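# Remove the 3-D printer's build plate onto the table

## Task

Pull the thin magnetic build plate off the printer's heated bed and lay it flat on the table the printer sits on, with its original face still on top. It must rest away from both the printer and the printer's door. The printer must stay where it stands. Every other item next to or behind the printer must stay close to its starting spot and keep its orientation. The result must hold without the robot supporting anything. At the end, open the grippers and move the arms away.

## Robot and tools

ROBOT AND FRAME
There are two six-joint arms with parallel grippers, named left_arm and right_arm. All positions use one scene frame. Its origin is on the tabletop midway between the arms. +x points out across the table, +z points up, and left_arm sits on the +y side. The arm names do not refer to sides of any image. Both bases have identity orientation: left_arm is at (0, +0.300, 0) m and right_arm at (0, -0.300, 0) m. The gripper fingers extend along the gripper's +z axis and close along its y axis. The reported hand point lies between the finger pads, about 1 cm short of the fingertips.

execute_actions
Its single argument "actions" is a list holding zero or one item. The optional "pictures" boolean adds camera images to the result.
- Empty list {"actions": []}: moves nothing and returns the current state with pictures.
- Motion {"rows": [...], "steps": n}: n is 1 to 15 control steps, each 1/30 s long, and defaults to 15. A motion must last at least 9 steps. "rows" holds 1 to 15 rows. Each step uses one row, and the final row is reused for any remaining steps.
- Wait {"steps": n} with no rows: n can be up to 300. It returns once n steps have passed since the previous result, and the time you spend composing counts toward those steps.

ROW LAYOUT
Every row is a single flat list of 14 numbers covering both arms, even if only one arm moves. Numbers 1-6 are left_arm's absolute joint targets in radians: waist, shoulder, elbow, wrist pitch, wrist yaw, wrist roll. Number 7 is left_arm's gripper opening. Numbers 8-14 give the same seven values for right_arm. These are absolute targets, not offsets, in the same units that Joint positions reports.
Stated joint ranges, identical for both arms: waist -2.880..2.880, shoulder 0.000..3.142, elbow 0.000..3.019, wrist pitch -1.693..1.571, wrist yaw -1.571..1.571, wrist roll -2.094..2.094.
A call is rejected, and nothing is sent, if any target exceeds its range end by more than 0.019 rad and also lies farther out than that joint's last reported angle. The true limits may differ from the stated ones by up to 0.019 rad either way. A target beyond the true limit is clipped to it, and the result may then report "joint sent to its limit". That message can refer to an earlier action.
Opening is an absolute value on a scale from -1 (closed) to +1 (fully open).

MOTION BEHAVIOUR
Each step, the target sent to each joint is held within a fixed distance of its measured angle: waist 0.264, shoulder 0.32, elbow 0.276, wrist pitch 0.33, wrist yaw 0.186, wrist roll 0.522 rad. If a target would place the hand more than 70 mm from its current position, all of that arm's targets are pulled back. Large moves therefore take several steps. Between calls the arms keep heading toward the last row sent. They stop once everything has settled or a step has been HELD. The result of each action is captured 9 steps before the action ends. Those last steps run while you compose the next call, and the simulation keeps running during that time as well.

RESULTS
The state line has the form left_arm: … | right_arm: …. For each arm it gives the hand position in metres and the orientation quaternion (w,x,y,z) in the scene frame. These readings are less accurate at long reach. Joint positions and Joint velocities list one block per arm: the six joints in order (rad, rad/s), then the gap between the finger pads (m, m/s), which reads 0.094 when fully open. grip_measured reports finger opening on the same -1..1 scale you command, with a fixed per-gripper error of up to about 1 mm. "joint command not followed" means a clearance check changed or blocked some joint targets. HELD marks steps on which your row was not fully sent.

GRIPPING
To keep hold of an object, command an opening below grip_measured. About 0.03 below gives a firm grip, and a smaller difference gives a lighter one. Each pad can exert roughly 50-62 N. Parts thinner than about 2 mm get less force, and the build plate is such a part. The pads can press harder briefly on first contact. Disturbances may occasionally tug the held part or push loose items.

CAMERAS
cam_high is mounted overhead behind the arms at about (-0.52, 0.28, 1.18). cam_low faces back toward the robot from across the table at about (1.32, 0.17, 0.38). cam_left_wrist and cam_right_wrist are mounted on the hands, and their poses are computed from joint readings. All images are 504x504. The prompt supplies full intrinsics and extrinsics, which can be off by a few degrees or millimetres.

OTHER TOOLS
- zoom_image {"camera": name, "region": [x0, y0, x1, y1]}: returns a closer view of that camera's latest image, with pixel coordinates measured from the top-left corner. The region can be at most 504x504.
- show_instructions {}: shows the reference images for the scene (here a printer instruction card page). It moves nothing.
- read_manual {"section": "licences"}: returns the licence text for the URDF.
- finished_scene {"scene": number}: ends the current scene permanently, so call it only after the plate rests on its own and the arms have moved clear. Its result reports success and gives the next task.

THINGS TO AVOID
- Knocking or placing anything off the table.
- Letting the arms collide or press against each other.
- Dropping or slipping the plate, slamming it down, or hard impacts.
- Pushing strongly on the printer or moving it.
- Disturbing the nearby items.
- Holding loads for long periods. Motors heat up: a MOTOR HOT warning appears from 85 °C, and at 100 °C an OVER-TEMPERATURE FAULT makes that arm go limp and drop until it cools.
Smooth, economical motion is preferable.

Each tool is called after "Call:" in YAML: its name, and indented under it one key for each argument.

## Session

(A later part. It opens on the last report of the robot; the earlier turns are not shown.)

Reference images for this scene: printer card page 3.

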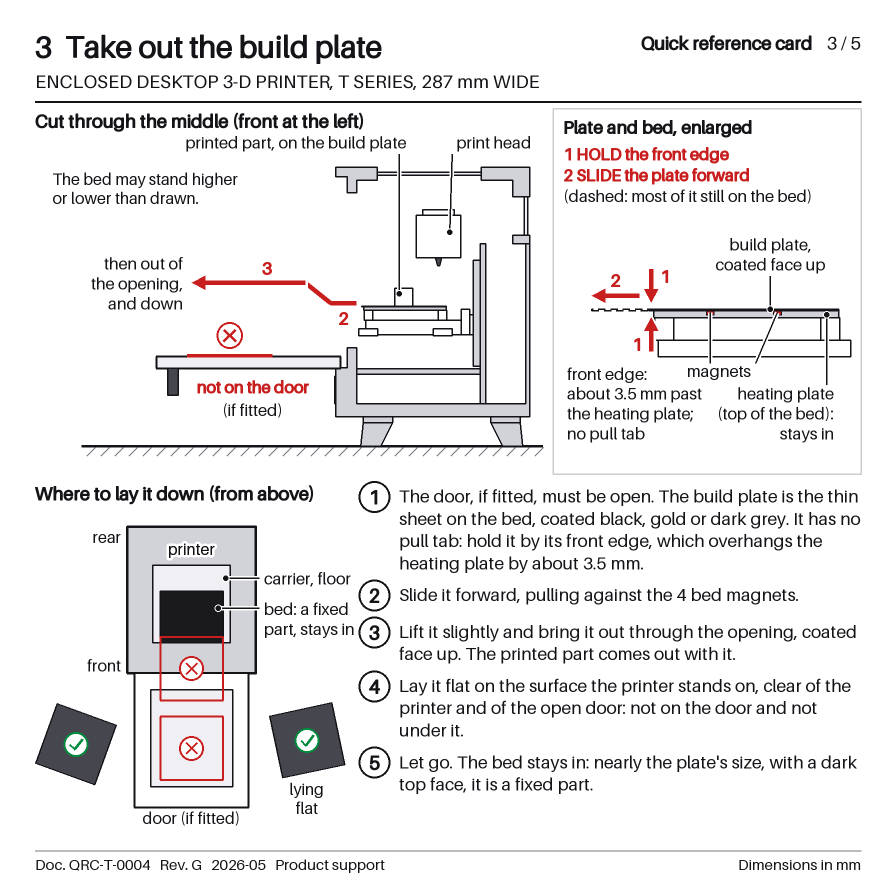

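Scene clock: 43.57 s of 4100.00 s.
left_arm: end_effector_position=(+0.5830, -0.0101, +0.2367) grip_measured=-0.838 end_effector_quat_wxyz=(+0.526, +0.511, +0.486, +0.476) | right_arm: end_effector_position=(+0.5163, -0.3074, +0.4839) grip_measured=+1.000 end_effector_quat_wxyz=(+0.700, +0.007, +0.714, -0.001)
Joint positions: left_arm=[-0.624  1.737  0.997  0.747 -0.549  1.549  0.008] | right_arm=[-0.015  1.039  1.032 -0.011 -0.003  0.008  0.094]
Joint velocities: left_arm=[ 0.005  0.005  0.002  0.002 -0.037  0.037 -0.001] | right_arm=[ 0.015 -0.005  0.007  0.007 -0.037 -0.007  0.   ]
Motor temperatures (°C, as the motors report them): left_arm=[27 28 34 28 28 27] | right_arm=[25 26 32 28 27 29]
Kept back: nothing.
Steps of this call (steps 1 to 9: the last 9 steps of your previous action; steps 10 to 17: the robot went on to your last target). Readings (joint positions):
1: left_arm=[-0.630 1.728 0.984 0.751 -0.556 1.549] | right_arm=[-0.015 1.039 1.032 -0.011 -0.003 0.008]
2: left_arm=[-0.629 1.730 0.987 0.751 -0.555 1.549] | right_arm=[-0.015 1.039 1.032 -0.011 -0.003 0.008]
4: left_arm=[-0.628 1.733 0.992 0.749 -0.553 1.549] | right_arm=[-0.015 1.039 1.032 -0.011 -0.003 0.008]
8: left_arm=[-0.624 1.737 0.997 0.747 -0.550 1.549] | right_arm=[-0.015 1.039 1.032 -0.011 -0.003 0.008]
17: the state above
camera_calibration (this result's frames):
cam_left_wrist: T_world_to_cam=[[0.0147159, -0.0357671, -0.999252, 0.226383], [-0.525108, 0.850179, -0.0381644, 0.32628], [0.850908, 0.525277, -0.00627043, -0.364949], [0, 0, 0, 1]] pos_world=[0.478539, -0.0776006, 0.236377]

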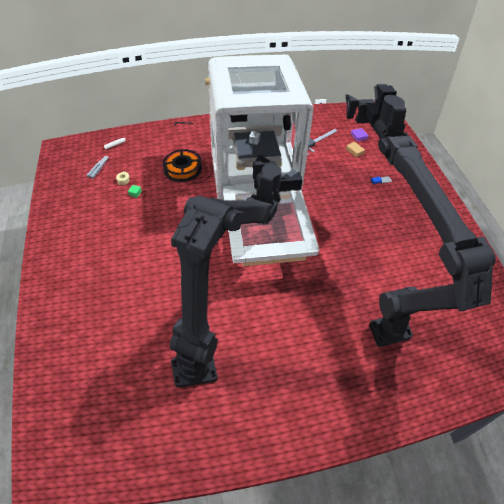

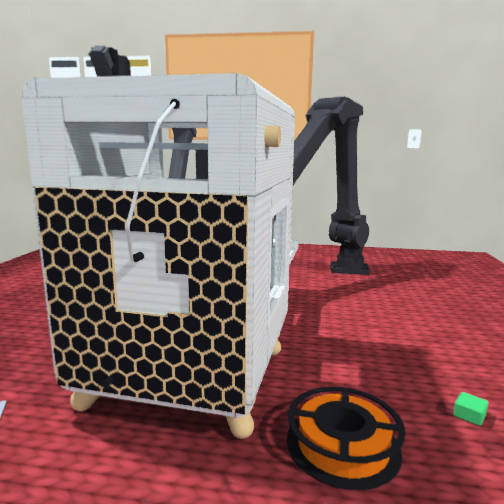

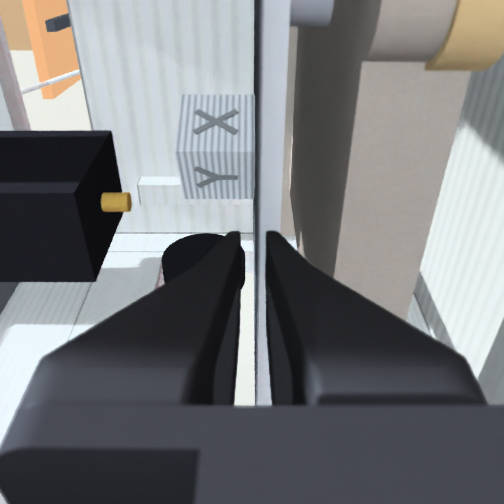

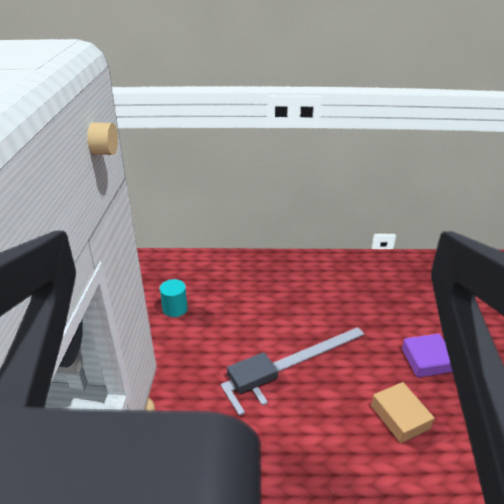

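Call:
zoom_image:
  camera: "cam_left_wrist"
  region: [220, 190, 300, 290]

Region (220, 190, 300, 290) of cam_left_wrist's 504x504 image, scaled by 5.040, with more detail than that image has; it fills the left 403 columns of this view, and the rest is white.

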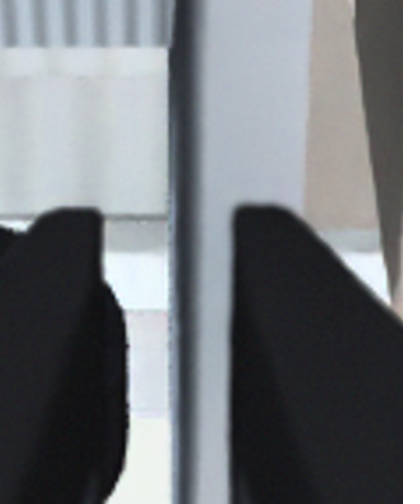

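Call:
execute_actions:
  actions:
    - {"rows": [[-0.615,1.7652,1.054,0.730,-0.546,1.561,-0.86,-0.015,1.039,1.032,-0.011,-0.003,0.008,1],[-0.615,1.7652,1.054,0.730,-0.546,1.561,-0.88,-0.015,1.039,1.032,-0.011,-0.003,0.008,1],[-0.615,1.7652,1.054,0.730,-0.546,1.561,-0.90,-0.015,1.039,1.032,-0.011,-0.003,0.008,1],[-0.615,1.7652,1.054,0.730,-0.546,1.561,-0.92,-0.015,1.039,1.032,-0.011,-0.003,0.008,1],[-0.615,1.7652,1.054,0.730,-0.546,1.561,-0.94,-0.015,1.039,1.032,-0.011,-0.003,0.008,1],[-0.615,1.7652,1.054,0.730,-0.546,1.561,-0.96,-0.015,1.039,1.032,-0.011,-0.003,0.008,1],[-0.615,1.7652,1.054,0.730,-0.546,1.561,-0.98,-0.015,1.039,1.032,-0.011,-0.003,0.008,1],[-0.615,1.7652,1.054,0.730,-0.546,1.561,-1,-0.015,1.039,1.032,-0.011,-0.003,0.008,1],[-0.6171,1.7579,1.0463,0.736,-0.5467,1.561,-1,-0.015,1.039,1.032,-0.011,-0.003,0.008,1],[-0.6193,1.7506,1.0386,0.742,-0.5474,1.561,-1,-0.015,1.039,1.032,-0.011,-0.003,0.008,1],[-0.6214,1.7433,1.0309,0.748,-0.5481,1.561,-1,-0.015,1.039,1.032,-0.011,-0.003,0.008,1],[-0.6236,1.7359,1.0231,0.754,-0.5489,1.561,-1,-0.015,1.039,1.032,-0.011,-0.003,0.008,1],[-0.6257,1.7286,1.0154,0.760,-0.5496,1.561,-1,-0.015,1.039,1.032,-0.011,-0.003,0.008,1],[-0.6279,1.7213,1.0077,0.766,-0.5503,1.561,-1,-0.015,1.039,1.032,-0.011,-0.003,0.008,1],[-0.630,1.714,1.000,0.772,-0.551,1.561,-1,-0.015,1.039,1.032,-0.011,-0.003,0.008,1]], "steps": 15}

Call:
execute_actions:
  actions:
    - {"rows": [[-0.6321,1.7106,0.9995,0.7722,-0.5512,1.561,-1,-0.015,1.039,1.032,-0.011,-0.003,0.008,1],[-0.6338,1.7081,0.9979,0.7726,-0.5520,1.561,-1,-0.015,1.039,1.032,-0.011,-0.003,0.008,1],[-0.6358,1.7049,0.9953,0.7734,-0.5531,1.561,-1,-0.015,1.039,1.032,-0.011,-0.003,0.008,1],[-0.6382,1.7011,0.9917,0.7744,-0.5548,1.561,-1,-0.015,1.039,1.032,-0.011,-0.003,0.008,1],[-0.6410,1.6968,0.9872,0.7757,-0.5568,1.561,-1,-0.015,1.039,1.032,-0.011,-0.003,0.008,1],[-0.6440,1.6920,0.9818,0.7773,-0.5592,1.561,-1,-0.015,1.039,1.032,-0.011,-0.003,0.008,1],[-0.6473,1.6868,0.9757,0.7790,-0.5620,1.561,-1,-0.015,1.039,1.032,-0.011,-0.003,0.008,1],[-0.6508,1.6814,0.9690,0.7810,-0.5650,1.561,-1,-0.015,1.039,1.032,-0.011,-0.003,0.008,1],[-0.6543,1.6757,0.9617,0.7831,-0.5683,1.561,-1,-0.015,1.039,1.032,-0.011,-0.003,0.008,1],[-0.6580,1.6700,0.9540,0.7853,-0.5718,1.561,-1,-0.015,1.039,1.032,-0.011,-0.003,0.008,1],[-0.6617,1.6643,0.9461,0.7876,-0.5753,1.561,-1,-0.015,1.039,1.032,-0.011,-0.003,0.008,1],[-0.6652,1.6586,0.9380,0.7900,-0.5790,1.561,-1,-0.015,1.039,1.032,-0.011,-0.003,0.008,1],[-0.6687,1.6532,0.9299,0.7924,-0.5827,1.561,-1,-0.015,1.039,1.032,-0.011,-0.003,0.008,1],[-0.6720,1.6480,0.9220,0.7947,-0.5862,1.561,-1,-0.015,1.039,1.032,-0.011,-0.003,0.008,1],[-0.6750,1.6432,0.9143,0.7969,-0.5897,1.561,-1,-0.015,1.039,1.032,-0.011,-0.003,0.008,1]], "steps": 15}

Call:
execute_actions:
  actions:
    - {"rows": [[-0.6778,1.6389,0.9070,0.7990,-0.5930,1.561,-1,-0.015,1.039,1.032,-0.011,-0.003,0.008,1],[-0.6802,1.6351,0.9003,0.8010,-0.5960,1.561,-1,-0.015,1.039,1.032,-0.011,-0.003,0.008,1],[-0.6822,1.6319,0.8942,0.8027,-0.5988,1.561,-1,-0.015,1.039,1.032,-0.011,-0.003,0.008,1],[-0.6839,1.6294,0.8888,0.8043,-0.6012,1.561,-1,-0.015,1.039,1.032,-0.011,-0.003,0.008,1],[-0.6850,1.6275,0.8843,0.8056,-0.6032,1.561,-1,-0.015,1.039,1.032,-0.011,-0.003,0.008,1],[-0.6858,1.6264,0.8807,0.8066,-0.6049,1.561,-1,-0.015,1.039,1.032,-0.011,-0.003,0.008,1],[-0.686,1.626,0.8781,0.8074,-0.6060,1.561,-1,-0.015,1.039,1.032,-0.011,-0.003,0.008,1],[-0.686,1.626,0.8765,0.8078,-0.6068,1.561,-1,-0.015,1.039,1.032,-0.011,-0.003,0.008,1],[-0.686,1.626,0.876,0.808,-0.607,1.561,-1,-0.015,1.039,1.032,-0.011,-0.003,0.008,1]], "steps": 12}

Call:
execute_actions:
  actions:
    - {"steps": 13}
  pictures: true

Scene clock: 48.07 s of 4100.00 s.
left_arm: end_effector_position=(+0.5831, -0.0102, +0.2352) grip_measured=-0.948 end_effector_quat_wxyz=(+0.525, +0.512, +0.486, +0.475) | right_arm: end_effector_position=(+0.5163, -0.3074, +0.4839) grip_measured=+1.000 end_effector_quat_wxyz=(+0.700, +0.007, +0.714, -0.001)
Joint positions: left_arm=[-0.624  1.738  0.997  0.743 -0.549  1.549  0.002] | right_arm=[-0.015  1.039  1.032 -0.011 -0.003  0.008  0.094]
Joint velocities: left_arm=[-0.005  0.015 -0.007 -0.012 -0.022  0.037 -0.018] | right_arm=[-0.005 -0.005  0.007  0.012 -0.007  0.007  0.   ]
Motor temperatures (°C, as the motors report them): left_arm=[27 28 34 28 28 27] | right_arm=[25 26 32 28 27 29]
Steps of this call (steps 1 to 15: the robot went on to your last target; steps 16 to 90: nothing new was sent; then 1.30 s passed at rest; steps 91 to 96: the first 6 steps of this action). Readings (joint positions):
91: left_arm=[-0.624 1.737 0.997 0.747 -0.549 1.549] | right_arm=[-0.015 1.039 1.032 -0.011 -0.003 0.008]
92: left_arm=[-0.624 1.737 0.997 0.746 -0.549 1.549] | right_arm=[-0.015 1.039 1.032 -0.011 -0.003 0.008]
94: left_arm=[-0.624 1.737 0.997 0.745 -0.549 1.549] | right_arm=[-0.015 1.039 1.032 -0.011 -0.003 0.008]
96: the state above

Scene clock: 48.57 s of 4100.00 s.
left_arm: end_effector_position=(+0.5820, -0.0101, +0.2357) grip_measured=-0.976 end_effector_quat_wxyz=(+0.525, +0.512, +0.486, +0.476) | right_arm: end_effector_position=(+0.5163, -0.3074, +0.4839) grip_measured=+1.000 end_effector_quat_wxyz=(+0.700, +0.007, +0.714, -0.001)
Joint positions: left_arm=[-0.626  1.736  0.995  0.745 -0.552  1.549  0.001] | right_arm=[-0.015  1.039  1.032 -0.011 -0.003  0.008  0.094]
Joint velocities: left_arm=[-0.015 -0.034 -0.042  0.002 -0.081 -0.007 -0.   ] | right_arm=[-0.005 -0.015 -0.007 -0.002 -0.037 -0.051  0.   ]
Motor temperatures (°C, as the motors report them): left_arm=[27 28 34 28 28 27] | right_arm=[25 26 32 28 27 29]
Steps of this call (steps 1 to 9: the last 9 steps of your previous action; steps 10 to 15: the first 6 steps of this action). Readings (joint positions):
10: left_arm=[-0.625 1.738 0.997 0.745 -0.550 1.549] | right_arm=[-0.015 1.039 1.032 -0.011 -0.003 0.008]
11: left_arm=[-0.625 1.738 0.997 0.745 -0.551 1.549] | right_arm=[-0.015 1.039 1.032 -0.011 -0.003 0.008]
13: left_arm=[-0.626 1.737 0.996 0.745 -0.551 1.549] | right_arm=[-0.015 1.039 1.032 -0.011 -0.003 0.008]
15: the state above

Scene clock: 48.97 s of 4100.00 s.
left_arm: end_effector_position=(+0.5423, -0.0110, +0.2372) grip_measured=-0.976 end_effector_quat_wxyz=(+0.526, +0.513, +0.485, +0.474) | right_arm: end_effector_position=(+0.5163, -0.3074, +0.4839) grip_measured=+1.000 end_effector_quat_wxyz=(+0.700, +0.007, +0.714, -0.001)
Joint positions: left_arm=[-0.674  1.667  0.902  0.769 -0.594  1.549  0.001] | right_arm=[-0.015  1.039  1.032 -0.011 -0.003  0.008  0.094]
Joint velocities: left_arm=[-0.112 -0.122 -0.164  0.051 -0.095  0.051  0.001] | right_arm=[-0.015 -0.015 -0.017 -0.017 -0.007 -0.037  0.   ]
Motor temperatures (°C, as the motors report them): left_arm=[27 28 34 28 28 27] | right_arm=[25 26 32 28 27 29]
Steps of this call (steps 1 to 9: the last 9 steps of your previous action; steps 10 to 12: the first 3 steps of this action). Readings (joint positions):
10: left_arm=[-0.665 1.677 0.915 0.764 -0.589 1.549] | right_arm=[-0.015 1.039 1.032 -0.011 -0.003 0.008]
11: left_arm=[-0.670 1.672 0.908 0.767 -0.591 1.549] | right_arm=[-0.015 1.039 1.032 -0.011 -0.003 0.008]
12: the state above

Scene clock: 49.40 s of 4100.00 s.
left_arm: end_effector_position=(+0.5335, -0.0083, +0.2350) grip_measured=-0.976 end_effector_quat_wxyz=(+0.525, +0.513, +0.485, +0.475) | right_arm: end_effector_position=(+0.5163, -0.3074, +0.4839) grip_measured=+1.000 end_effector_quat_wxyz=(+0.700, +0.007, +0.714, -0.001)
Joint positions: left_arm=[-0.682  1.653  0.876  0.78  -0.604  1.549  0.001] | right_arm=[-0.015  1.039  1.032 -0.011 -0.003  0.008  0.094]
Joint velocities: left_arm=[ 0.005 -0.015 -0.007  0.017  0.007 -0.037 -0.001] | right_arm=[-0.005 -0.015 -0.022 -0.002  0.022 -0.095  0.   ]
Motor temperatures (°C, as the motors report them): left_arm=[27 28 34 28 28 27] | right_arm=[25 26 32 28 27 29]
Kept back: nothing.
Steps of this call (steps 1 to 9: the last 9 steps of your previous action; steps 10 to 13: the robot went on to your last target). Readings (joint positions):
1: left_arm=[-0.677 1.663 0.896 0.771 -0.597 1.549] | right_arm=[-0.015 1.039 1.032 -0.011 -0.003 0.008]
2: left_arm=[-0.680 1.660 0.890 0.773 -0.598 1.549] | right_arm=[-0.015 1.039 1.032 -0.011 -0.003 0.008]
4: left_arm=[-0.682 1.656 0.881 0.776 -0.602 1.549] | right_arm=[-0.015 1.039 1.032 -0.011 -0.003 0.008]
8: left_arm=[-0.682 1.653 0.876 0.780 -0.604 1.549] | right_arm=[-0.015 1.039 1.032 -0.011 -0.003 0.008]
13: the state above
camera_calibration (this result's frames):
cam_left_wrist: T_world_to_cam=[[0.0114705, -0.0329566, -0.999391, 0.22733], [-0.522627, 0.85188, -0.0340906, 0.296469], [0.852484, 0.5227, -0.00745249, -0.324351], [0, 0, 0, 1]] pos_world=[0.428839, -0.0755258, 0.234882]

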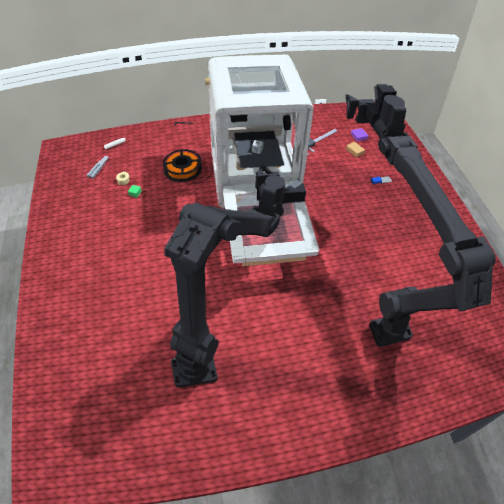

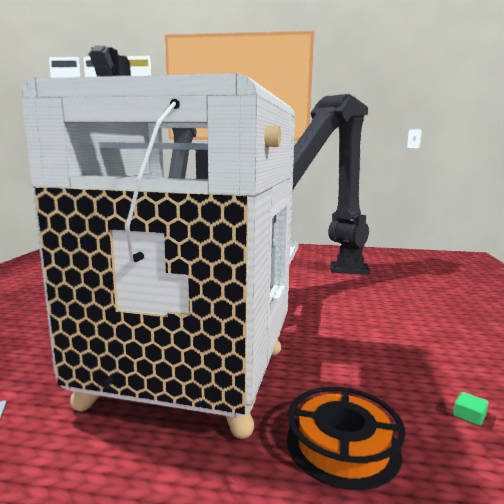

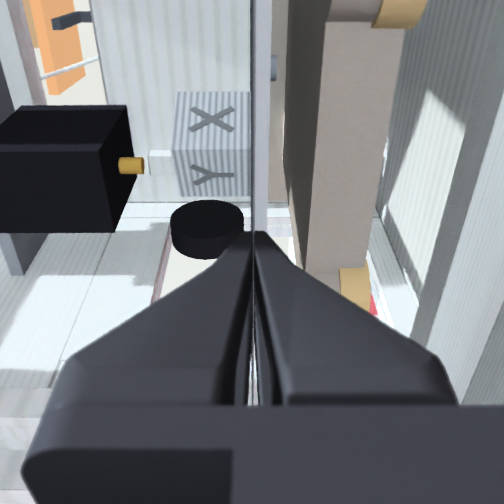

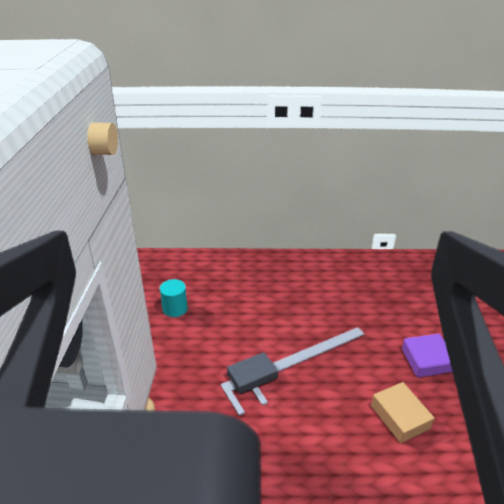

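Call:
execute_actions:
  actions:
    - {"rows": [[-0.6845,1.634,0.884,0.807,-0.606,1.561,-0.95,-0.015,1.039,1.032,-0.011,-0.003,0.008,1],[-0.683,1.642,0.892,0.805,-0.605,1.561,-0.90,-0.015,1.039,1.032,-0.011,-0.003,0.008,1],[-0.6815,1.650,0.900,0.804,-0.604,1.561,-0.85,-0.015,1.039,1.032,-0.011,-0.003,0.008,1],[-0.680,1.658,0.908,0.803,-0.603,1.561,-0.80,-0.015,1.039,1.032,-0.011,-0.003,0.008,1],[-0.6785,1.667,0.916,0.801,-0.602,1.561,-0.77,-0.015,1.039,1.032,-0.011,-0.003,0.008,1],[-0.677,1.675,0.923,0.800,-0.602,1.561,-0.77,-0.015,1.039,1.032,-0.011,-0.003,0.008,1],[-0.6755,1.6774,0.926,0.800,-0.602,1.561,-0.77,-0.015,1.039,1.032,-0.011,-0.003,0.008,1],[-0.6741,1.6797,0.929,0.800,-0.6005,1.561,-0.77,-0.015,1.039,1.032,-0.011,-0.003,0.008,1],[-0.6726,1.6821,0.932,0.800,-0.5991,1.561,-0.77,-0.015,1.039,1.032,-0.011,-0.003,0.008,1],[-0.6712,1.6845,0.935,0.800,-0.5976,1.561,-0.77,-0.015,1.039,1.032,-0.011,-0.003,0.008,1],[-0.6697,1.6868,0.938,0.800,-0.5962,1.561,-0.77,-0.015,1.039,1.032,-0.011,-0.003,0.008,1],[-0.6683,1.6892,0.941,0.800,-0.5947,1.561,-0.77,-0.015,1.039,1.032,-0.011,-0.003,0.008,1],[-0.6668,1.6915,0.944,0.800,-0.5933,1.561,-0.77,-0.015,1.039,1.032,-0.011,-0.003,0.008,1],[-0.6654,1.6939,0.947,0.800,-0.5918,1.561,-0.77,-0.015,1.039,1.032,-0.011,-0.003,0.008,1],[-0.6639,1.6963,0.950,0.800,-0.5904,1.561,-0.77,-0.015,1.039,1.032,-0.011,-0.003,0.008,1]], "steps": 15}

Call:
execute_actions:
  actions:
    - {"rows": [[-0.6625,1.6986,0.953,0.800,-0.5889,1.561,-0.77,-0.015,1.039,1.032,-0.011,-0.003,0.008,1],[-0.661,1.701,0.956,0.800,-0.5875,1.561,-0.77,-0.015,1.039,1.032,-0.011,-0.003,0.008,1],[-0.661,1.701,0.959,0.800,-0.586,1.561,-0.77,-0.015,1.039,1.032,-0.011,-0.003,0.008,1],[-0.661,1.701,0.959,0.800,-0.586,1.561,-0.80,-0.015,1.039,1.032,-0.011,-0.003,0.008,1],[-0.661,1.701,0.959,0.800,-0.586,1.561,-0.84,-0.015,1.039,1.032,-0.011,-0.003,0.008,1],[-0.661,1.701,0.959,0.800,-0.586,1.561,-0.88,-0.015,1.039,1.032,-0.011,-0.003,0.008,1],[-0.661,1.701,0.959,0.800,-0.586,1.561,-0.92,-0.015,1.039,1.032,-0.011,-0.003,0.008,1],[-0.661,1.701,0.959,0.800,-0.586,1.561,-0.95,-0.015,1.039,1.032,-0.011,-0.003,0.008,1],[-0.661,1.701,0.959,0.800,-0.586,1.561,-0.98,-0.015,1.039,1.032,-0.011,-0.003,0.008,1],[-0.661,1.701,0.959,0.800,-0.586,1.561,-1,-0.015,1.039,1.032,-0.011,-0.003,0.008,1],[-0.663,1.693,0.951,0.802,-0.587,1.561,-1,-0.015,1.039,1.032,-0.011,-0.003,0.008,1],[-0.665,1.685,0.943,0.803,-0.588,1.561,-1,-0.015,1.039,1.032,-0.011,-0.003,0.008,1],[-0.667,1.677,0.935,0.804,-0.588,1.561,-1,-0.015,1.039,1.032,-0.011,-0.003,0.008,1],[-0.668,1.670,0.927,0.805,-0.589,1.561,-1,-0.015,1.039,1.032,-0.011,-0.003,0.008,1],[-0.669,1.663,0.920,0.806,-0.589,1.561,-1,-0.015,1.039,1.032,-0.011,-0.003,0.008,1]], "steps": 15}
  pictures: true

Call:
execute_actions:
  actions:
    - {"steps": 11}
  pictures: true

Scene clock: 59.93 s of 4100.00 s.
left_arm: end_effector_position=(+0.5335, -0.0083, +0.2350) grip_measured=-0.776 end_effector_quat_wxyz=(+0.525, +0.513, +0.485, +0.475) | right_arm: end_effector_position=(+0.5163, -0.3074, +0.4839) grip_measured=+1.000 end_effector_quat_wxyz=(+0.700, +0.007, +0.714, -0.001)
Joint positions: left_arm=[-0.682  1.653  0.876  0.78  -0.604  1.549  0.011] | right_arm=[-0.015  1.039  1.032 -0.011 -0.003  0.008  0.094]
Joint velocities: left_arm=[-0.005 -0.005 -0.007  0.002 -0.007  0.022  0.009] | right_arm=[ 0.005 -0.015 -0.002  0.012 -0.037 -0.007  0.   ]
Motor temperatures (°C, as the motors report them): left_arm=[27 28 33 28 28 27] | right_arm=[25 26 32 28 27 29]
Steps of this call (steps 1 to 30: the robot went on to your last target; steps 31 to 90: nothing new was sent; then 7.33 s passed at rest; steps 91 to 96: the first 6 steps of this action). Readings (joint positions):
91: left_arm=[-0.682 1.653 0.876 0.780 -0.604 1.549] | right_arm=[-0.015 1.039 1.032 -0.011 -0.003 0.008]
92: left_arm=[-0.682 1.653 0.876 0.780 -0.604 1.549] | right_arm=[-0.015 1.039 1.032 -0.011 -0.003 0.008]
94: left_arm=[-0.682 1.653 0.876 0.780 -0.604 1.549] | right_arm=[-0.015 1.039 1.032 -0.011 -0.003 0.008]
96: the state above

Scene clock: 60.43 s of 4100.00 s.
left_arm: end_effector_position=(+0.5476, -0.0099, +0.2371) grip_measured=-0.859 end_effector_quat_wxyz=(+0.529, +0.510, +0.485, +0.475) | right_arm: end_effector_position=(+0.5163, -0.3074, +0.4839) grip_measured=+1.000 end_effector_quat_wxyz=(+0.700, +0.007, +0.714, -0.001)
Joint positions: left_arm=[-0.666  1.678  0.911  0.78  -0.588  1.549  0.007] | right_arm=[-0.015  1.039  1.032 -0.011 -0.003  0.008  0.094]
Joint velocities: left_arm=[ 0.015 -0.005  0.002 -0.027  0.007  0.007 -0.038] | right_arm=[-0.005  0.005 -0.017  0.002 -0.051  0.051  0.   ]
Motor temperatures (°C, as the motors report them): left_arm=[27 28 33 28 28 27] | right_arm=[25 26 32 28 27 29]
Steps of this call (steps 1 to 9: the last 9 steps of your previous action; steps 10 to 15: the first 6 steps of this action). Readings (joint positions):
10: left_arm=[-0.674 1.670 0.900 0.780 -0.592 1.549] | right_arm=[-0.015 1.039 1.032 -0.011 -0.003 0.008]
11: left_arm=[-0.672 1.672 0.903 0.780 -0.591 1.549] | right_arm=[-0.015 1.039 1.032 -0.011 -0.003 0.008]
13: left_arm=[-0.669 1.676 0.908 0.780 -0.589 1.549] | right_arm=[-0.015 1.039 1.032 -0.011 -0.003 0.008]
15: the state above
camera_calibration (this result's frames):
cam_left_wrist: T_world_to_cam=[[0.0189941, -0.0388064, -0.999066, 0.224897], [-0.522337, 0.851654, -0.0430111, 0.30721], [0.852528, 0.522666, -0.00409364, -0.33636], [0, 0, 0, 1]] pos_world=[0.442952, -0.077105, 0.236524]

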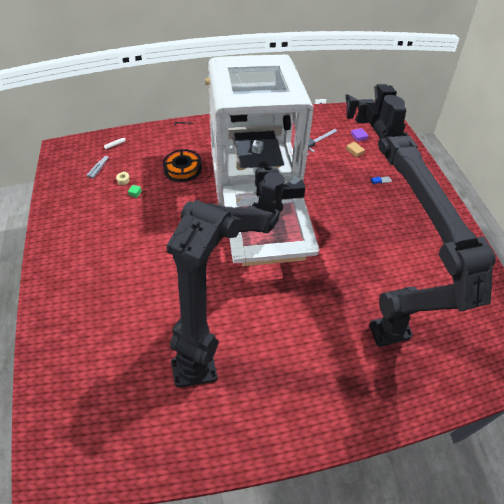

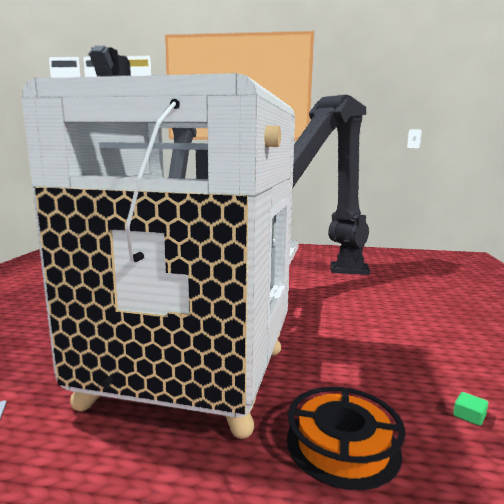

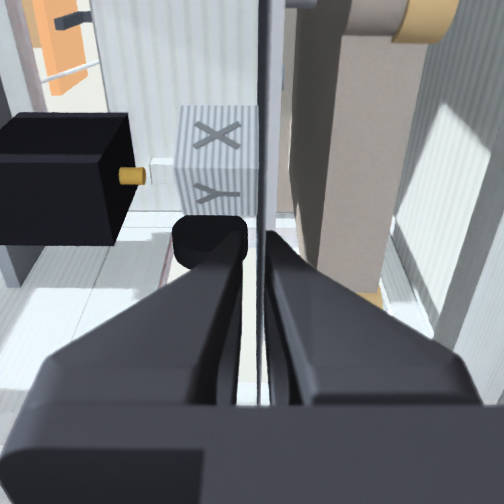

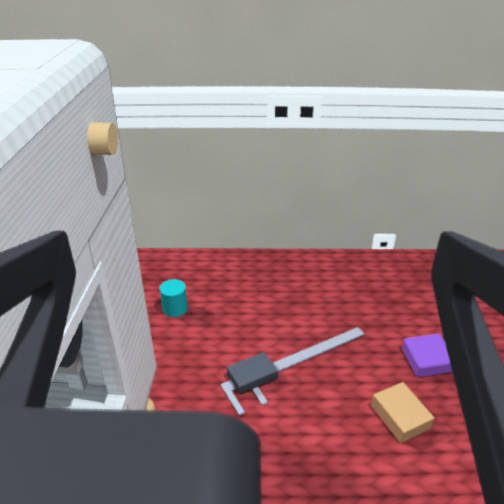

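Scene clock: 60.80 s of 4100.00 s.
left_arm: end_effector_position=(+0.5479, -0.0101, +0.2359) grip_measured=-0.972 end_effector_quat_wxyz=(+0.528, +0.511, +0.484, +0.476) | right_arm: end_effector_position=(+0.5163, -0.3074, +0.4839) grip_measured=+1.000 end_effector_quat_wxyz=(+0.700, +0.007, +0.714, -0.001)
Joint positions: left_arm=[-0.666  1.681  0.911  0.78  -0.588  1.552  0.001] | right_arm=[-0.015  1.039  1.032 -0.011 -0.003  0.008  0.094]
Joint velocities: left_arm=[-0.024 -0.005 -0.027 -0.017  0.007  0.066  0.   ] | right_arm=[-0.024 -0.005  0.017 -0.007 -0.007  0.037  0.   ]
Motor temperatures (°C, as the motors report them): left_arm=[27 28 33 28 28 27] | right_arm=[25 26 32 28 27 29]
Kept back: nothing.
Steps of this call (steps 1 to 9: the last 9 steps of your previous action; steps 10 to 11: the robot went on to your last target). Readings (joint positions):
1: left_arm=[-0.666 1.678 0.911 0.780 -0.588 1.549] | right_arm=[-0.015 1.039 1.032 -0.011 -0.003 0.008]
2: left_arm=[-0.666 1.679 0.911 0.780 -0.588 1.549] | right_arm=[-0.015 1.039 1.032 -0.011 -0.003 0.008]
4: left_arm=[-0.666 1.680 0.911 0.780 -0.588 1.550] | right_arm=[-0.015 1.039 1.032 -0.011 -0.003 0.008]
8: left_arm=[-0.666 1.681 0.911 0.780 -0.588 1.551] | right_arm=[-0.015 1.039 1.032 -0.011 -0.003 0.008]
11: the state above
camera_calibration (this result's frames):
cam_left_wrist: T_world_to_cam=[[0.0176757, -0.0353482, -0.999219, 0.224492], [-0.52241, 0.851785, -0.0393738, 0.306664], [0.852511, 0.522698, -0.00341034, -0.336636], [0, 0, 0, 1]] pos_world=[0.443222, -0.0773173, 0.235243]

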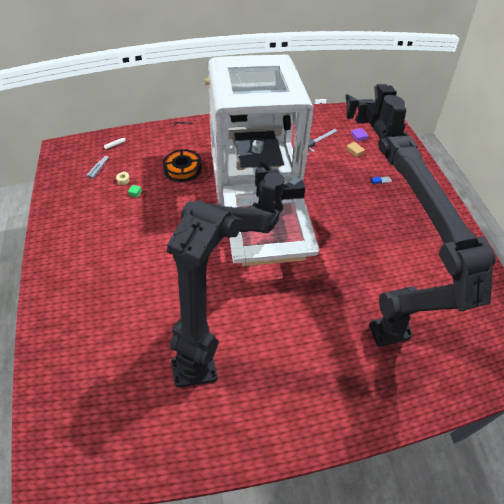

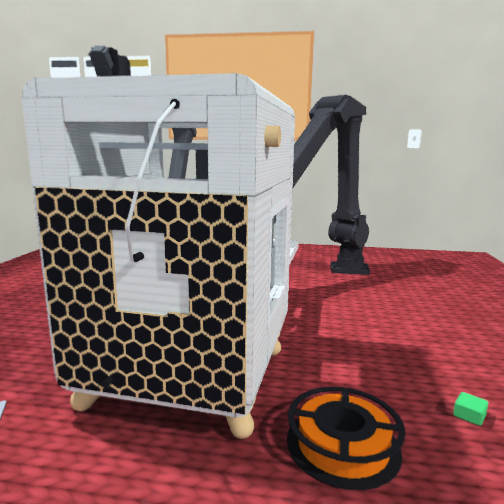

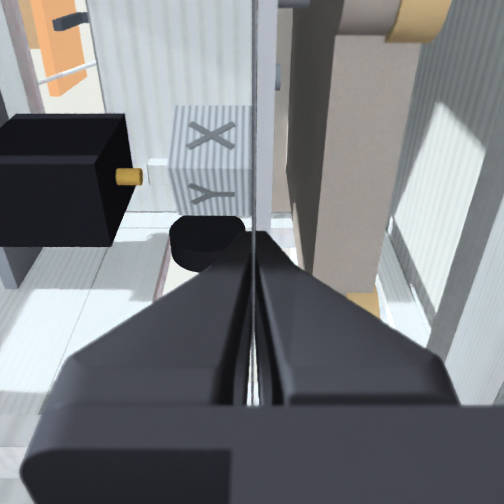

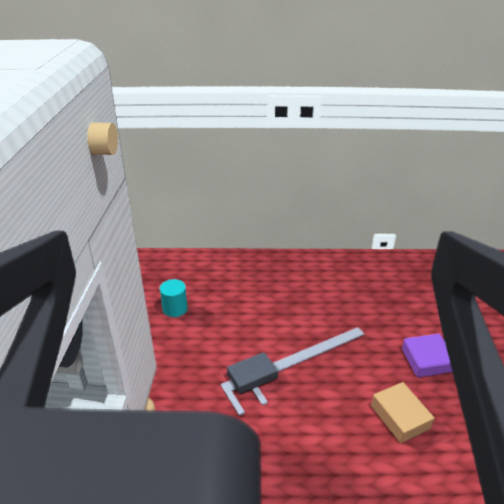

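Call:
execute_actions:
  actions:
    - {"rows": [[-0.670,1.657,0.917,0.808,-0.590,1.558,-1,-0.015,1.039,1.032,-0.011,-0.003,0.008,1],[-0.671,1.653,0.914,0.809,-0.591,1.555,-1,-0.015,1.039,1.032,-0.011,-0.003,0.008,1],[-0.672,1.651,0.912,0.810,-0.592,1.555,-1,-0.015,1.039,1.032,-0.011,-0.003,0.008,1],[-0.674,1.648,0.909,0.810,-0.594,1.555,-1,-0.015,1.039,1.032,-0.011,-0.003,0.008,1],[-0.676,1.645,0.905,0.811,-0.596,1.555,-1,-0.015,1.039,1.032,-0.011,-0.003,0.008,1],[-0.679,1.641,0.900,0.811,-0.598,1.555,-1,-0.015,1.039,1.032,-0.011,-0.003,0.008,1],[-0.682,1.636,0.894,0.813,-0.601,1.555,-1,-0.015,1.039,1.032,-0.011,-0.003,0.008,1],[-0.686,1.630,0.886,0.814,-0.605,1.555,-1,-0.015,1.039,1.032,-0.011,-0.003,0.008,1],[-0.690,1.624,0.878,0.816,-0.609,1.555,-1,-0.015,1.039,1.032,-0.011,-0.003,0.008,1],[-0.695,1.617,0.869,0.818,-0.614,1.555,-1,-0.015,1.039,1.032,-0.011,-0.003,0.008,1],[-0.700,1.609,0.859,0.820,-0.619,1.555,-1,-0.015,1.039,1.032,-0.011,-0.003,0.008,1],[-0.706,1.601,0.848,0.823,-0.625,1.555,-1,-0.015,1.039,1.032,-0.011,-0.003,0.008,1],[-0.713,1.591,0.836,0.825,-0.632,1.555,-1,-0.015,1.039,1.032,-0.011,-0.003,0.008,1],[-0.720,1.581,0.823,0.827,-0.639,1.555,-1,-0.015,1.039,1.032,-0.011,-0.003,0.008,1],[-0.728,1.570,0.810,0.829,-0.647,1.555,-1,-0.015,1.039,1.032,-0.011,-0.003,0.008,1]], "steps": 15}

Call:
execute_actions:
  actions:
    - {"rows": [[-0.736,1.558,0.797,0.831,-0.655,1.555,-1,-0.015,1.039,1.032,-0.011,-0.003,0.008,1],[-0.745,1.546,0.783,0.833,-0.664,1.555,-1,-0.015,1.039,1.032,-0.011,-0.003,0.008,1],[-0.755,1.533,0.769,0.834,-0.674,1.555,-1,-0.015,1.039,1.032,-0.011,-0.003,0.008,1],[-0.765,1.520,0.755,0.835,-0.684,1.555,-1,-0.015,1.039,1.032,-0.011,-0.003,0.008,1],[-0.776,1.507,0.741,0.836,-0.695,1.555,-1,-0.015,1.039,1.032,-0.011,-0.003,0.008,1],[-0.787,1.493,0.727,0.836,-0.706,1.555,-1,-0.015,1.039,1.032,-0.011,-0.003,0.008,1],[-0.798,1.479,0.713,0.837,-0.717,1.555,-1,-0.015,1.039,1.032,-0.011,-0.003,0.008,1],[-0.809,1.466,0.699,0.837,-0.728,1.555,-1,-0.015,1.039,1.032,-0.011,-0.003,0.008,1],[-0.820,1.452,0.686,0.836,-0.739,1.555,-1,-0.015,1.039,1.032,-0.011,-0.003,0.008,1],[-0.832,1.439,0.674,0.834,-0.751,1.555,-1,-0.015,1.039,1.032,-0.011,-0.003,0.008,1],[-0.844,1.426,0.663,0.832,-0.763,1.555,-1,-0.015,1.039,1.032,-0.011,-0.003,0.008,1],[-0.856,1.413,0.652,0.829,-0.775,1.555,-1,-0.015,1.039,1.032,-0.011,-0.003,0.008,1],[-0.868,1.400,0.641,0.826,-0.786,1.555,-1,-0.015,1.039,1.032,-0.011,-0.003,0.008,1],[-0.879,1.387,0.630,0.823,-0.797,1.555,-1,-0.015,1.039,1.032,-0.011,-0.003,0.008,1],[-0.889,1.374,0.618,0.820,-0.808,1.555,-1,-0.015,1.039,1.032,-0.011,-0.003,0.008,1]], "steps": 15}

Call:
execute_actions:
  actions:
    - {"rows": [[-0.897,1.359,0.604,0.817,-0.819,1.555,-1,-0.015,1.039,1.032,-0.011,-0.003,0.008,1],[-0.903,1.343,0.590,0.814,-0.829,1.555,-1,-0.015,1.039,1.032,-0.011,-0.003,0.008,1],[-0.908,1.327,0.575,0.811,-0.838,1.555,-1,-0.015,1.039,1.032,-0.011,-0.003,0.008,1],[-0.910,1.310,0.560,0.808,-0.846,1.555,-1,-0.015,1.039,1.032,-0.011,-0.003,0.008,1],[-0.910,1.293,0.544,0.805,-0.853,1.555,-1,-0.015,1.039,1.032,-0.011,-0.003,0.008,1],[-0.907,1.275,0.528,0.802,-0.859,1.555,-1,-0.015,1.039,1.032,-0.011,-0.003,0.008,1],[-0.902,1.256,0.512,0.799,-0.864,1.555,-1,-0.015,1.039,1.032,-0.011,-0.003,0.008,1],[-0.894,1.237,0.496,0.796,-0.867,1.555,-1,-0.015,1.039,1.032,-0.011,-0.003,0.008,1],[-0.884,1.217,0.480,0.792,-0.869,1.555,-1,-0.015,1.039,1.032,-0.011,-0.003,0.008,1],[-0.872,1.198,0.464,0.789,-0.870,1.555,-1,-0.015,1.039,1.032,-0.011,-0.003,0.008,1],[-0.857,1.178,0.448,0.785,-0.869,1.555,-1,-0.015,1.039,1.032,-0.011,-0.003,0.008,1],[-0.841,1.159,0.432,0.782,-0.866,1.555,-1,-0.015,1.039,1.032,-0.011,-0.003,0.008,1],[-0.823,1.139,0.417,0.777,-0.862,1.555,-1,-0.015,1.039,1.032,-0.011,-0.003,0.008,1],[-0.802,1.120,0.402,0.772,-0.856,1.555,-1,-0.015,1.039,1.032,-0.011,-0.003,0.008,1],[-0.780,1.101,0.387,0.767,-0.848,1.555,-1,-0.015,1.039,1.032,-0.011,-0.003,0.008,1]], "steps": 15}

Call:
execute_actions:
  actions:
    - {"rows": [[-0.755,1.084,0.373,0.763,-0.838,1.555,-1,-0.015,1.039,1.032,-0.011,-0.003,0.008,1],[-0.728,1.068,0.360,0.760,-0.826,1.555,-1,-0.015,1.039,1.032,-0.011,-0.003,0.008,1],[-0.699,1.054,0.347,0.759,-0.812,1.555,-1,-0.015,1.039,1.032,-0.011,-0.003,0.008,1],[-0.667,1.044,0.335,0.760,-0.794,1.555,-1,-0.015,1.039,1.032,-0.011,-0.003,0.008,1],[-0.633,1.037,0.325,0.763,-0.773,1.555,-1,-0.015,1.039,1.032,-0.011,-0.003,0.008,1],[-0.596,1.034,0.316,0.768,-0.750,1.555,-1,-0.015,1.039,1.032,-0.011,-0.003,0.008,1],[-0.557,1.034,0.309,0.774,-0.725,1.555,-1,-0.015,1.039,1.032,-0.011,-0.003,0.008,1],[-0.517,1.037,0.304,0.781,-0.697,1.555,-1,-0.015,1.039,1.032,-0.011,-0.003,0.008,1],[-0.475,1.044,0.300,0.790,-0.668,1.555,-1,-0.015,1.039,1.032,-0.011,-0.003,0.008,1],[-0.432,1.055,0.300,0.801,-0.636,1.555,-1,-0.015,1.039,1.032,-0.011,-0.003,0.008,1],[-0.389,1.069,0.301,0.812,-0.603,1.555,-1,-0.015,1.039,1.032,-0.011,-0.003,0.008,1],[-0.345,1.085,0.304,0.824,-0.569,1.555,-1,-0.015,1.039,1.032,-0.011,-0.003,0.008,1],[-0.302,1.104,0.309,0.836,-0.534,1.555,-1,-0.015,1.039,1.032,-0.011,-0.003,0.008,1],[-0.259,1.125,0.315,0.848,-0.499,1.555,-1,-0.015,1.039,1.032,-0.011,-0.003,0.008,1],[-0.217,1.147,0.322,0.860,-0.465,1.555,-1,-0.015,1.039,1.032,-0.011,-0.003,0.008,1]], "steps": 15}

Call:
execute_actions:
  actions:
    - {"rows": [[-0.177,1.172,0.331,0.870,-0.432,1.555,-1,-0.015,1.039,1.032,-0.011,-0.003,0.008,1],[-0.139,1.198,0.340,0.880,-0.400,1.555,-1,-0.015,1.039,1.032,-0.011,-0.003,0.008,1],[-0.102,1.225,0.350,0.889,-0.370,1.555,-1,-0.015,1.039,1.032,-0.011,-0.003,0.008,1],[-0.067,1.253,0.360,0.897,-0.340,1.555,-1,-0.015,1.039,1.032,-0.011,-0.003,0.008,1],[-0.034,1.281,0.370,0.904,-0.312,1.555,-1,-0.015,1.039,1.032,-0.011,-0.003,0.008,1],[-0.002,1.309,0.379,0.910,-0.285,1.555,-1,-0.015,1.039,1.032,-0.011,-0.003,0.008,1],[0.027,1.337,0.388,0.915,-0.259,1.555,-1,-0.015,1.039,1.032,-0.011,-0.003,0.008,1],[0.055,1.365,0.397,0.919,-0.235,1.555,-1,-0.015,1.039,1.032,-0.011,-0.003,0.008,1],[0.081,1.393,0.406,0.922,-0.212,1.555,-1,-0.015,1.039,1.032,-0.011,-0.003,0.008,1],[0.105,1.420,0.415,0.925,-0.190,1.555,-1,-0.015,1.039,1.032,-0.011,-0.003,0.008,1],[0.127,1.446,0.424,0.927,-0.169,1.555,-1,-0.015,1.039,1.032,-0.011,-0.003,0.008,1],[0.148,1.472,0.432,0.929,-0.150,1.555,-1,-0.015,1.039,1.032,-0.011,-0.003,0.008,1],[0.168,1.496,0.440,0.930,-0.132,1.555,-1,-0.015,1.039,1.032,-0.011,-0.003,0.008,1],[0.186,1.518,0.448,0.931,-0.115,1.555,-1,-0.015,1.039,1.032,-0.011,-0.003,0.008,1],[0.203,1.540,0.455,0.932,-0.099,1.555,-1,-0.015,1.039,1.032,-0.011,-0.003,0.008,1]], "steps": 15}

Call:
execute_actions:
  actions:
    - {"rows": [[0.218,1.560,0.462,0.933,-0.084,1.555,-1,-0.015,1.039,1.032,-0.011,-0.003,0.008,1],[0.232,1.579,0.469,0.934,-0.070,1.555,-1,-0.015,1.039,1.032,-0.011,-0.003,0.008,1],[0.245,1.597,0.475,0.935,-0.058,1.555,-1,-0.015,1.039,1.032,-0.011,-0.003,0.008,1],[0.256,1.614,0.480,0.937,-0.047,1.555,-1,-0.015,1.039,1.032,-0.011,-0.003,0.008,1],[0.266,1.630,0.485,0.939,-0.037,1.555,-1,-0.015,1.039,1.032,-0.011,-0.003,0.008,1],[0.274,1.645,0.489,0.941,-0.029,1.555,-1,-0.015,1.039,1.032,-0.011,-0.003,0.008,1],[0.281,1.658,0.493,0.942,-0.022,1.555,-1,-0.015,1.039,1.032,-0.011,-0.003,0.008,1],[0.287,1.670,0.496,0.944,-0.016,1.555,-1,-0.015,1.039,1.032,-0.011,-0.003,0.008,1],[0.292,1.680,0.499,0.945,-0.011,1.555,-1,-0.015,1.039,1.032,-0.011,-0.003,0.008,1],[0.296,1.688,0.501,0.945,-0.007,1.555,-1,-0.015,1.039,1.032,-0.011,-0.003,0.008,1],[0.299,1.694,0.503,0.945,-0.004,1.555,-1,-0.015,1.039,1.032,-0.011,-0.003,0.008,1],[0.302,1.699,0.504,0.945,-0.001,1.555,-1,-0.015,1.039,1.032,-0.011,-0.003,0.008,1],[0.304,1.702,0.505,0.945,0.001,1.555,-1,-0.015,1.039,1.032,-0.011,-0.003,0.008,1],[0.305,1.704,0.506,0.945,0.002,1.555,-1,-0.015,1.039,1.032,-0.011,-0.003,0.008,1],[0.305,1.705,0.506,0.945,0.002,1.555,-1,-0.015,1.039,1.032,-0.011,-0.003,0.008,1]], "steps": 15}

Call:
execute_actions:
  actions:
    - {"steps": 18}
  pictures: true

Scene clock: 68.17 s of 4100.00 s.
left_arm: end_effector_position=(+0.5467, -0.0090, +0.2352) grip_measured=-0.972 end_effector_quat_wxyz=(+0.526, +0.510, +0.485, +0.477) | right_arm: end_effector_position=(+0.5163, -0.3074, +0.4839) grip_measured=+1.000 end_effector_quat_wxyz=(+0.700, +0.007, +0.714, -0.001)
Joint positions: left_arm=[-0.667  1.679  0.907  0.782 -0.593  1.552  0.001] | right_arm=[-0.015  1.039  1.032 -0.011 -0.003  0.008  0.094]
Joint velocities: left_arm=[-0.024 -0.073 -0.076  0.027 -0.022  0.095 -0.   ] | right_arm=[-0.015 -0.005 -0.007  0.012  0.007  0.007  0.   ]
Motor temperatures (°C, as the motors report them): left_arm=[27 28 33 28 28 27] | right_arm=[25 26 32 28 27 29]
Steps of this call (steps 1 to 15: the robot went on to your last target; steps 16 to 90: nothing new was sent; then 4.17 s passed at rest; steps 91 to 96: the first 6 steps of this action). Readings (joint positions):
91: left_arm=[-0.666 1.681 0.911 0.780 -0.588 1.552] | right_arm=[-0.015 1.039 1.032 -0.011 -0.003 0.008]
92: left_arm=[-0.666 1.681 0.911 0.780 -0.589 1.552] | right_arm=[-0.015 1.039 1.032 -0.011 -0.003 0.008]
94: left_arm=[-0.666 1.681 0.911 0.780 -0.590 1.552] | right_arm=[-0.015 1.039 1.032 -0.011 -0.003 0.008]
96: the state above

Scene clock: 68.67 s of 4100.00 s.
left_arm: end_effector_position=(+0.4766, -0.0014, +0.2363) grip_measured=-0.972 end_effector_quat_wxyz=(+0.521, +0.511, +0.488, +0.479) | right_arm: end_effector_position=(+0.5163, -0.3074, +0.4839) grip_measured=+1.000 end_effector_quat_wxyz=(+0.700, +0.007, +0.714, -0.001)
Joint positions: left_arm=[-0.759  1.548  0.747  0.803 -0.695  1.552  0.001] | right_arm=[-0.015  1.039  1.032 -0.011 -0.003  0.008  0.094]
Joint velocities: left_arm=[-0.357 -0.376 -0.418 -0.002 -0.212 -0.095 -0.002] | right_arm=[-0.015 -0.005 -0.002  0.012  0.095  0.007  0.   ]
Motor temperatures (°C, as the motors report them): left_arm=[27 28 33 28 28 27] | right_arm=[25 26 32 28 27 29]
Steps of this call (steps 1 to 9: the last 9 steps of your previous action; steps 10 to 15: the first 6 steps of this action). Readings (joint positions):
10: left_arm=[-0.710 1.610 0.818 0.798 -0.646 1.552] | right_arm=[-0.015 1.039 1.032 -0.011 -0.003 0.008]
11: left_arm=[-0.719 1.599 0.804 0.800 -0.654 1.552] | right_arm=[-0.015 1.039 1.032 -0.011 -0.003 0.008]
13: left_arm=[-0.738 1.574 0.776 0.802 -0.673 1.552] | right_arm=[-0.015 1.039 1.032 -0.011 -0.003 0.008]
15: the state above

Scene clock: 69.17 s of 4100.00 s.
left_arm: end_effector_position=(+0.3820, +0.0176, +0.2462) grip_measured=-0.972 end_effector_quat_wxyz=(+0.525, +0.506, +0.489, +0.479) | right_arm: end_effector_position=(+0.5163, -0.3074, +0.4839) grip_measured=+1.000 end_effector_quat_wxyz=(+0.700, +0.007, +0.714, -0.001)
Joint positions: left_arm=[-0.911  1.337  0.549  0.803 -0.848  1.552  0.001] | right_arm=[-0.015  1.039  1.032 -0.011 -0.003  0.008  0.094]
Joint velocities: left_arm=[-0.034 -0.532 -0.422 -0.012 -0.154 -0.051 -0.001] | right_arm=[-0.005 -0.005  0.012  0.007 -0.007  0.037  0.   ]
Motor temperatures (°C, as the motors report them): left_arm=[27 28 33 28 28 27] | right_arm=[25 26 32 28 27 29]
Steps of this call (steps 1 to 9: the last 9 steps of your previous action; steps 10 to 15: the first 6 steps of this action). Readings (joint positions):
10: left_arm=[-0.877 1.417 0.616 0.803 -0.806 1.552] | right_arm=[-0.015 1.039 1.032 -0.011 -0.003 0.008]
11: left_arm=[-0.887 1.403 0.605 0.803 -0.816 1.552] | right_arm=[-0.015 1.039 1.032 -0.011 -0.003 0.008]
13: left_arm=[-0.903 1.372 0.579 0.803 -0.834 1.552] | right_arm=[-0.015 1.039 1.032 -0.011 -0.003 0.008]
15: the state above

Scene clock: 69.67 s of 4100.00 s.
left_arm: end_effector_position=(+0.3701, +0.1624, +0.2439) grip_measured=-0.972 end_effector_quat_wxyz=(+0.489, +0.456, +0.530, +0.522) | right_arm: end_effector_position=(+0.5163, -0.3074, +0.4839) grip_measured=+1.000 end_effector_quat_wxyz=(+0.700, +0.007, +0.714, -0.001)
Joint positions: left_arm=[-0.663  1.06   0.324  0.769 -0.771  1.552  0.001] | right_arm=[-0.015  1.039  1.032 -0.011 -0.003  0.008  0.094]
Joint velocities: left_arm=[ 0.991 -0.288 -0.281  0.012  0.52  -0.007  0.001] | right_arm=[-0.005 -0.015 -0.002 -0.012  0.022 -0.007  0.   ]
Motor temperatures (°C, as the motors report them): left_arm=[27 28 33 28 28 27] | right_arm=[25 26 32 28 27 29]
Steps of this call (steps 1 to 9: the last 9 steps of your previous action; steps 10 to 15: the first 6 steps of this action). Readings (joint positions):
10: left_arm=[-0.806 1.138 0.390 0.779 -0.847 1.552] | right_arm=[-0.015 1.039 1.032 -0.011 -0.003 0.008]
11: left_arm=[-0.782 1.120 0.376 0.775 -0.837 1.552] | right_arm=[-0.015 1.039 1.032 -0.011 -0.003 0.008]
13: left_arm=[-0.726 1.086 0.348 0.769 -0.810 1.552] | right_arm=[-0.015 1.039 1.032 -0.011 -0.003 0.008]
15: the state above

Scene clock: 70.17 s of 4100.00 s.
left_arm: end_effector_position=(+0.4296, +0.3266, +0.1795) grip_measured=-0.972 end_effector_quat_wxyz=(+0.411, +0.454, +0.581, +0.536) | right_arm: end_effector_position=(+0.5163, -0.3074, +0.4839) grip_measured=+1.000 end_effector_quat_wxyz=(+0.700, +0.007, +0.714, -0.001)
Joint positions: left_arm=[-0.06   1.252  0.304  0.856 -0.312  1.552  0.001] | right_arm=[-0.015  1.039  1.032 -0.011 -0.003  0.008  0.094]
Joint velocities: left_arm=[ 0.991  0.904  0.203  0.183  0.667  0.007 -0.001] | right_arm=[-0.005 -0.005  0.022  0.002 -0.022 -0.095  0.   ]
Motor temperatures (°C, as the motors report them): left_arm=[27 28 33 28 28 27] | right_arm=[25 26 32 28 27 29]
Steps of this call (steps 1 to 9: the last 9 steps of your previous action; steps 10 to 15: the first 6 steps of this action). Readings (joint positions):
10: left_arm=[-0.251 1.113 0.289 0.816 -0.463 1.552] | right_arm=[-0.015 1.039 1.032 -0.011 -0.003 0.008]
11: left_arm=[-0.209 1.137 0.290 0.826 -0.430 1.552] | right_arm=[-0.015 1.039 1.032 -0.011 -0.003 0.008]
13: left_arm=[-0.131 1.191 0.293 0.844 -0.369 1.552] | right_arm=[-0.015 1.039 1.032 -0.011 -0.003 0.008]
15: the state above

Scene clock: 70.67 s of 4100.00 s.
left_arm: end_effector_position=(+0.4721, +0.4300, +0.0866) grip_measured=-0.972 end_effector_quat_wxyz=(+0.360, +0.472, +0.643, +0.483) | right_arm: end_effector_position=(+0.5163, -0.3074, +0.4839) grip_measured=+1.000 end_effector_quat_wxyz=(+0.700, +0.007, +0.714, -0.001)
Joint positions: left_arm=[ 0.256  1.612  0.438  0.896 -0.04   1.552  0.001] | right_arm=[-0.015  1.039  1.032 -0.011 -0.003  0.008  0.094]
Joint velocities: left_arm=[ 0.298  0.493  0.115  0.066  0.154 -0.037 -0.   ] | right_arm=[-0.015 -0.015 -0.007  0.002 -0.022  0.022  0.   ]
Motor temperatures (°C, as the motors report them): left_arm=[27 28 33 28 28 27] | right_arm=[25 26 32 28 27 29]
Steps of this call (steps 1 to 9: the last 9 steps of your previous action; steps 10 to 15: the first 6 steps of this action). Readings (joint positions):
10: left_arm=[0.187 1.517 0.407 0.891 -0.100 1.552] | right_arm=[-0.015 1.039 1.032 -0.011 -0.003 0.008]
11: left_arm=[0.203 1.538 0.415 0.892 -0.085 1.552] | right_arm=[-0.015 1.039 1.032 -0.011 -0.003 0.008]
13: left_arm=[0.232 1.577 0.428 0.894 -0.060 1.552] | right_arm=[-0.015 1.039 1.032 -0.011 -0.003 0.008]
15: the state above

Scene clock: 71.27 s of 4100.00 s.
left_arm: end_effector_position=(+0.4747, +0.4463, +0.0574) grip_measured=-0.972 end_effector_quat_wxyz=(+0.350, +0.476, +0.659, +0.465) | right_arm: end_effector_position=(+0.5163, -0.3074, +0.4839) grip_measured=+1.000 end_effector_quat_wxyz=(+0.700, +0.007, +0.714, -0.001)
Joint positions: left_arm=[ 0.3    1.699  0.465  0.905 -0.     1.552  0.001] | right_arm=[-0.015  1.039  1.032 -0.011 -0.003  0.008  0.094]
Joint velocities: left_arm=[-0.005 -0.024  0.002  0.002 -0.051 -0.066  0.   ] | right_arm=[ 0.005 -0.005 -0.007 -0.012  0.051  0.066  0.   ]
Motor temperatures (°C, as the motors report them): left_arm=[27 28 33 28 28 27] | right_arm=[25 26 32 28 27 29]
Kept back: nothing.
Steps of this call (steps 1 to 9: the last 9 steps of your previous action; steps 10 to 18: the robot went on to your last target). Readings (joint positions):
1: left_arm=[0.265 1.627 0.443 0.898 -0.032 1.552] | right_arm=[-0.015 1.039 1.032 -0.011 -0.003 0.008]
2: left_arm=[0.274 1.642 0.447 0.899 -0.025 1.552] | right_arm=[-0.015 1.039 1.032 -0.011 -0.003 0.008]
4: left_arm=[0.286 1.667 0.453 0.901 -0.014 1.552] | right_arm=[-0.015 1.039 1.032 -0.011 -0.003 0.008]
8: left_arm=[0.298 1.695 0.461 0.902 -0.002 1.552] | right_arm=[-0.015 1.039 1.032 -0.011 -0.003 0.008]
18: the state above
camera_calibration (this result's frames):
cam_left_wrist: T_world_to_cam=[[-0.28973, -0.118679, -0.949722, 0.243858], [-0.779435, 0.605132, 0.162162, 0.0931107], [0.555462, 0.787229, -0.267828, -0.475332], [0, 0, 0, 1]] pos_world=[0.407256, 0.346792, 0.0891915]

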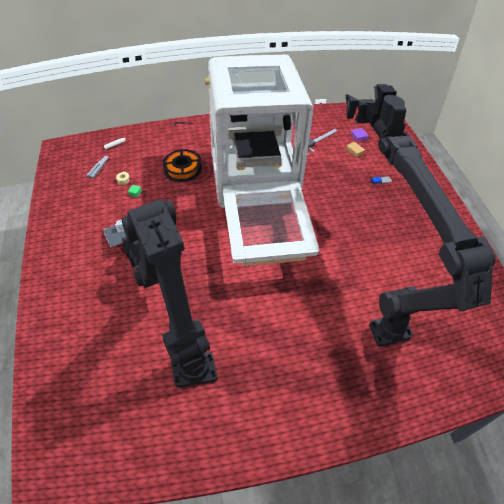

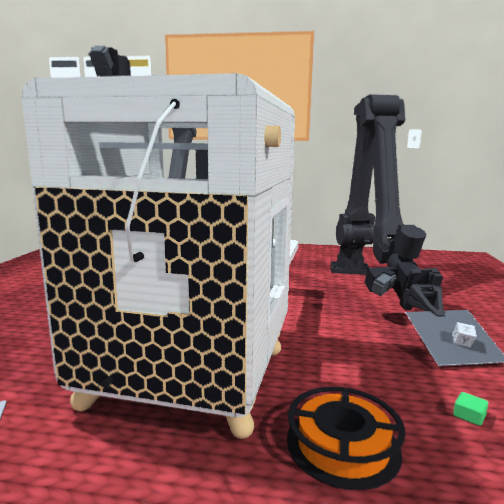

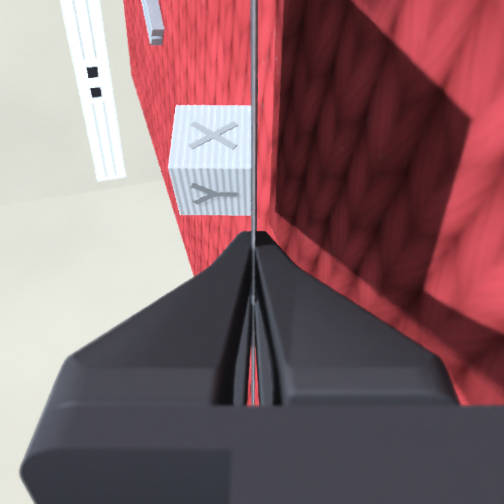

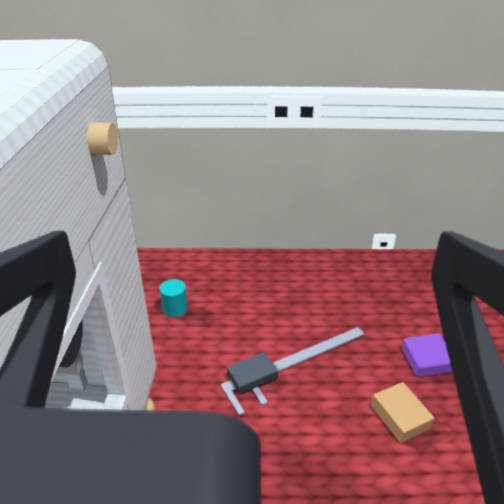

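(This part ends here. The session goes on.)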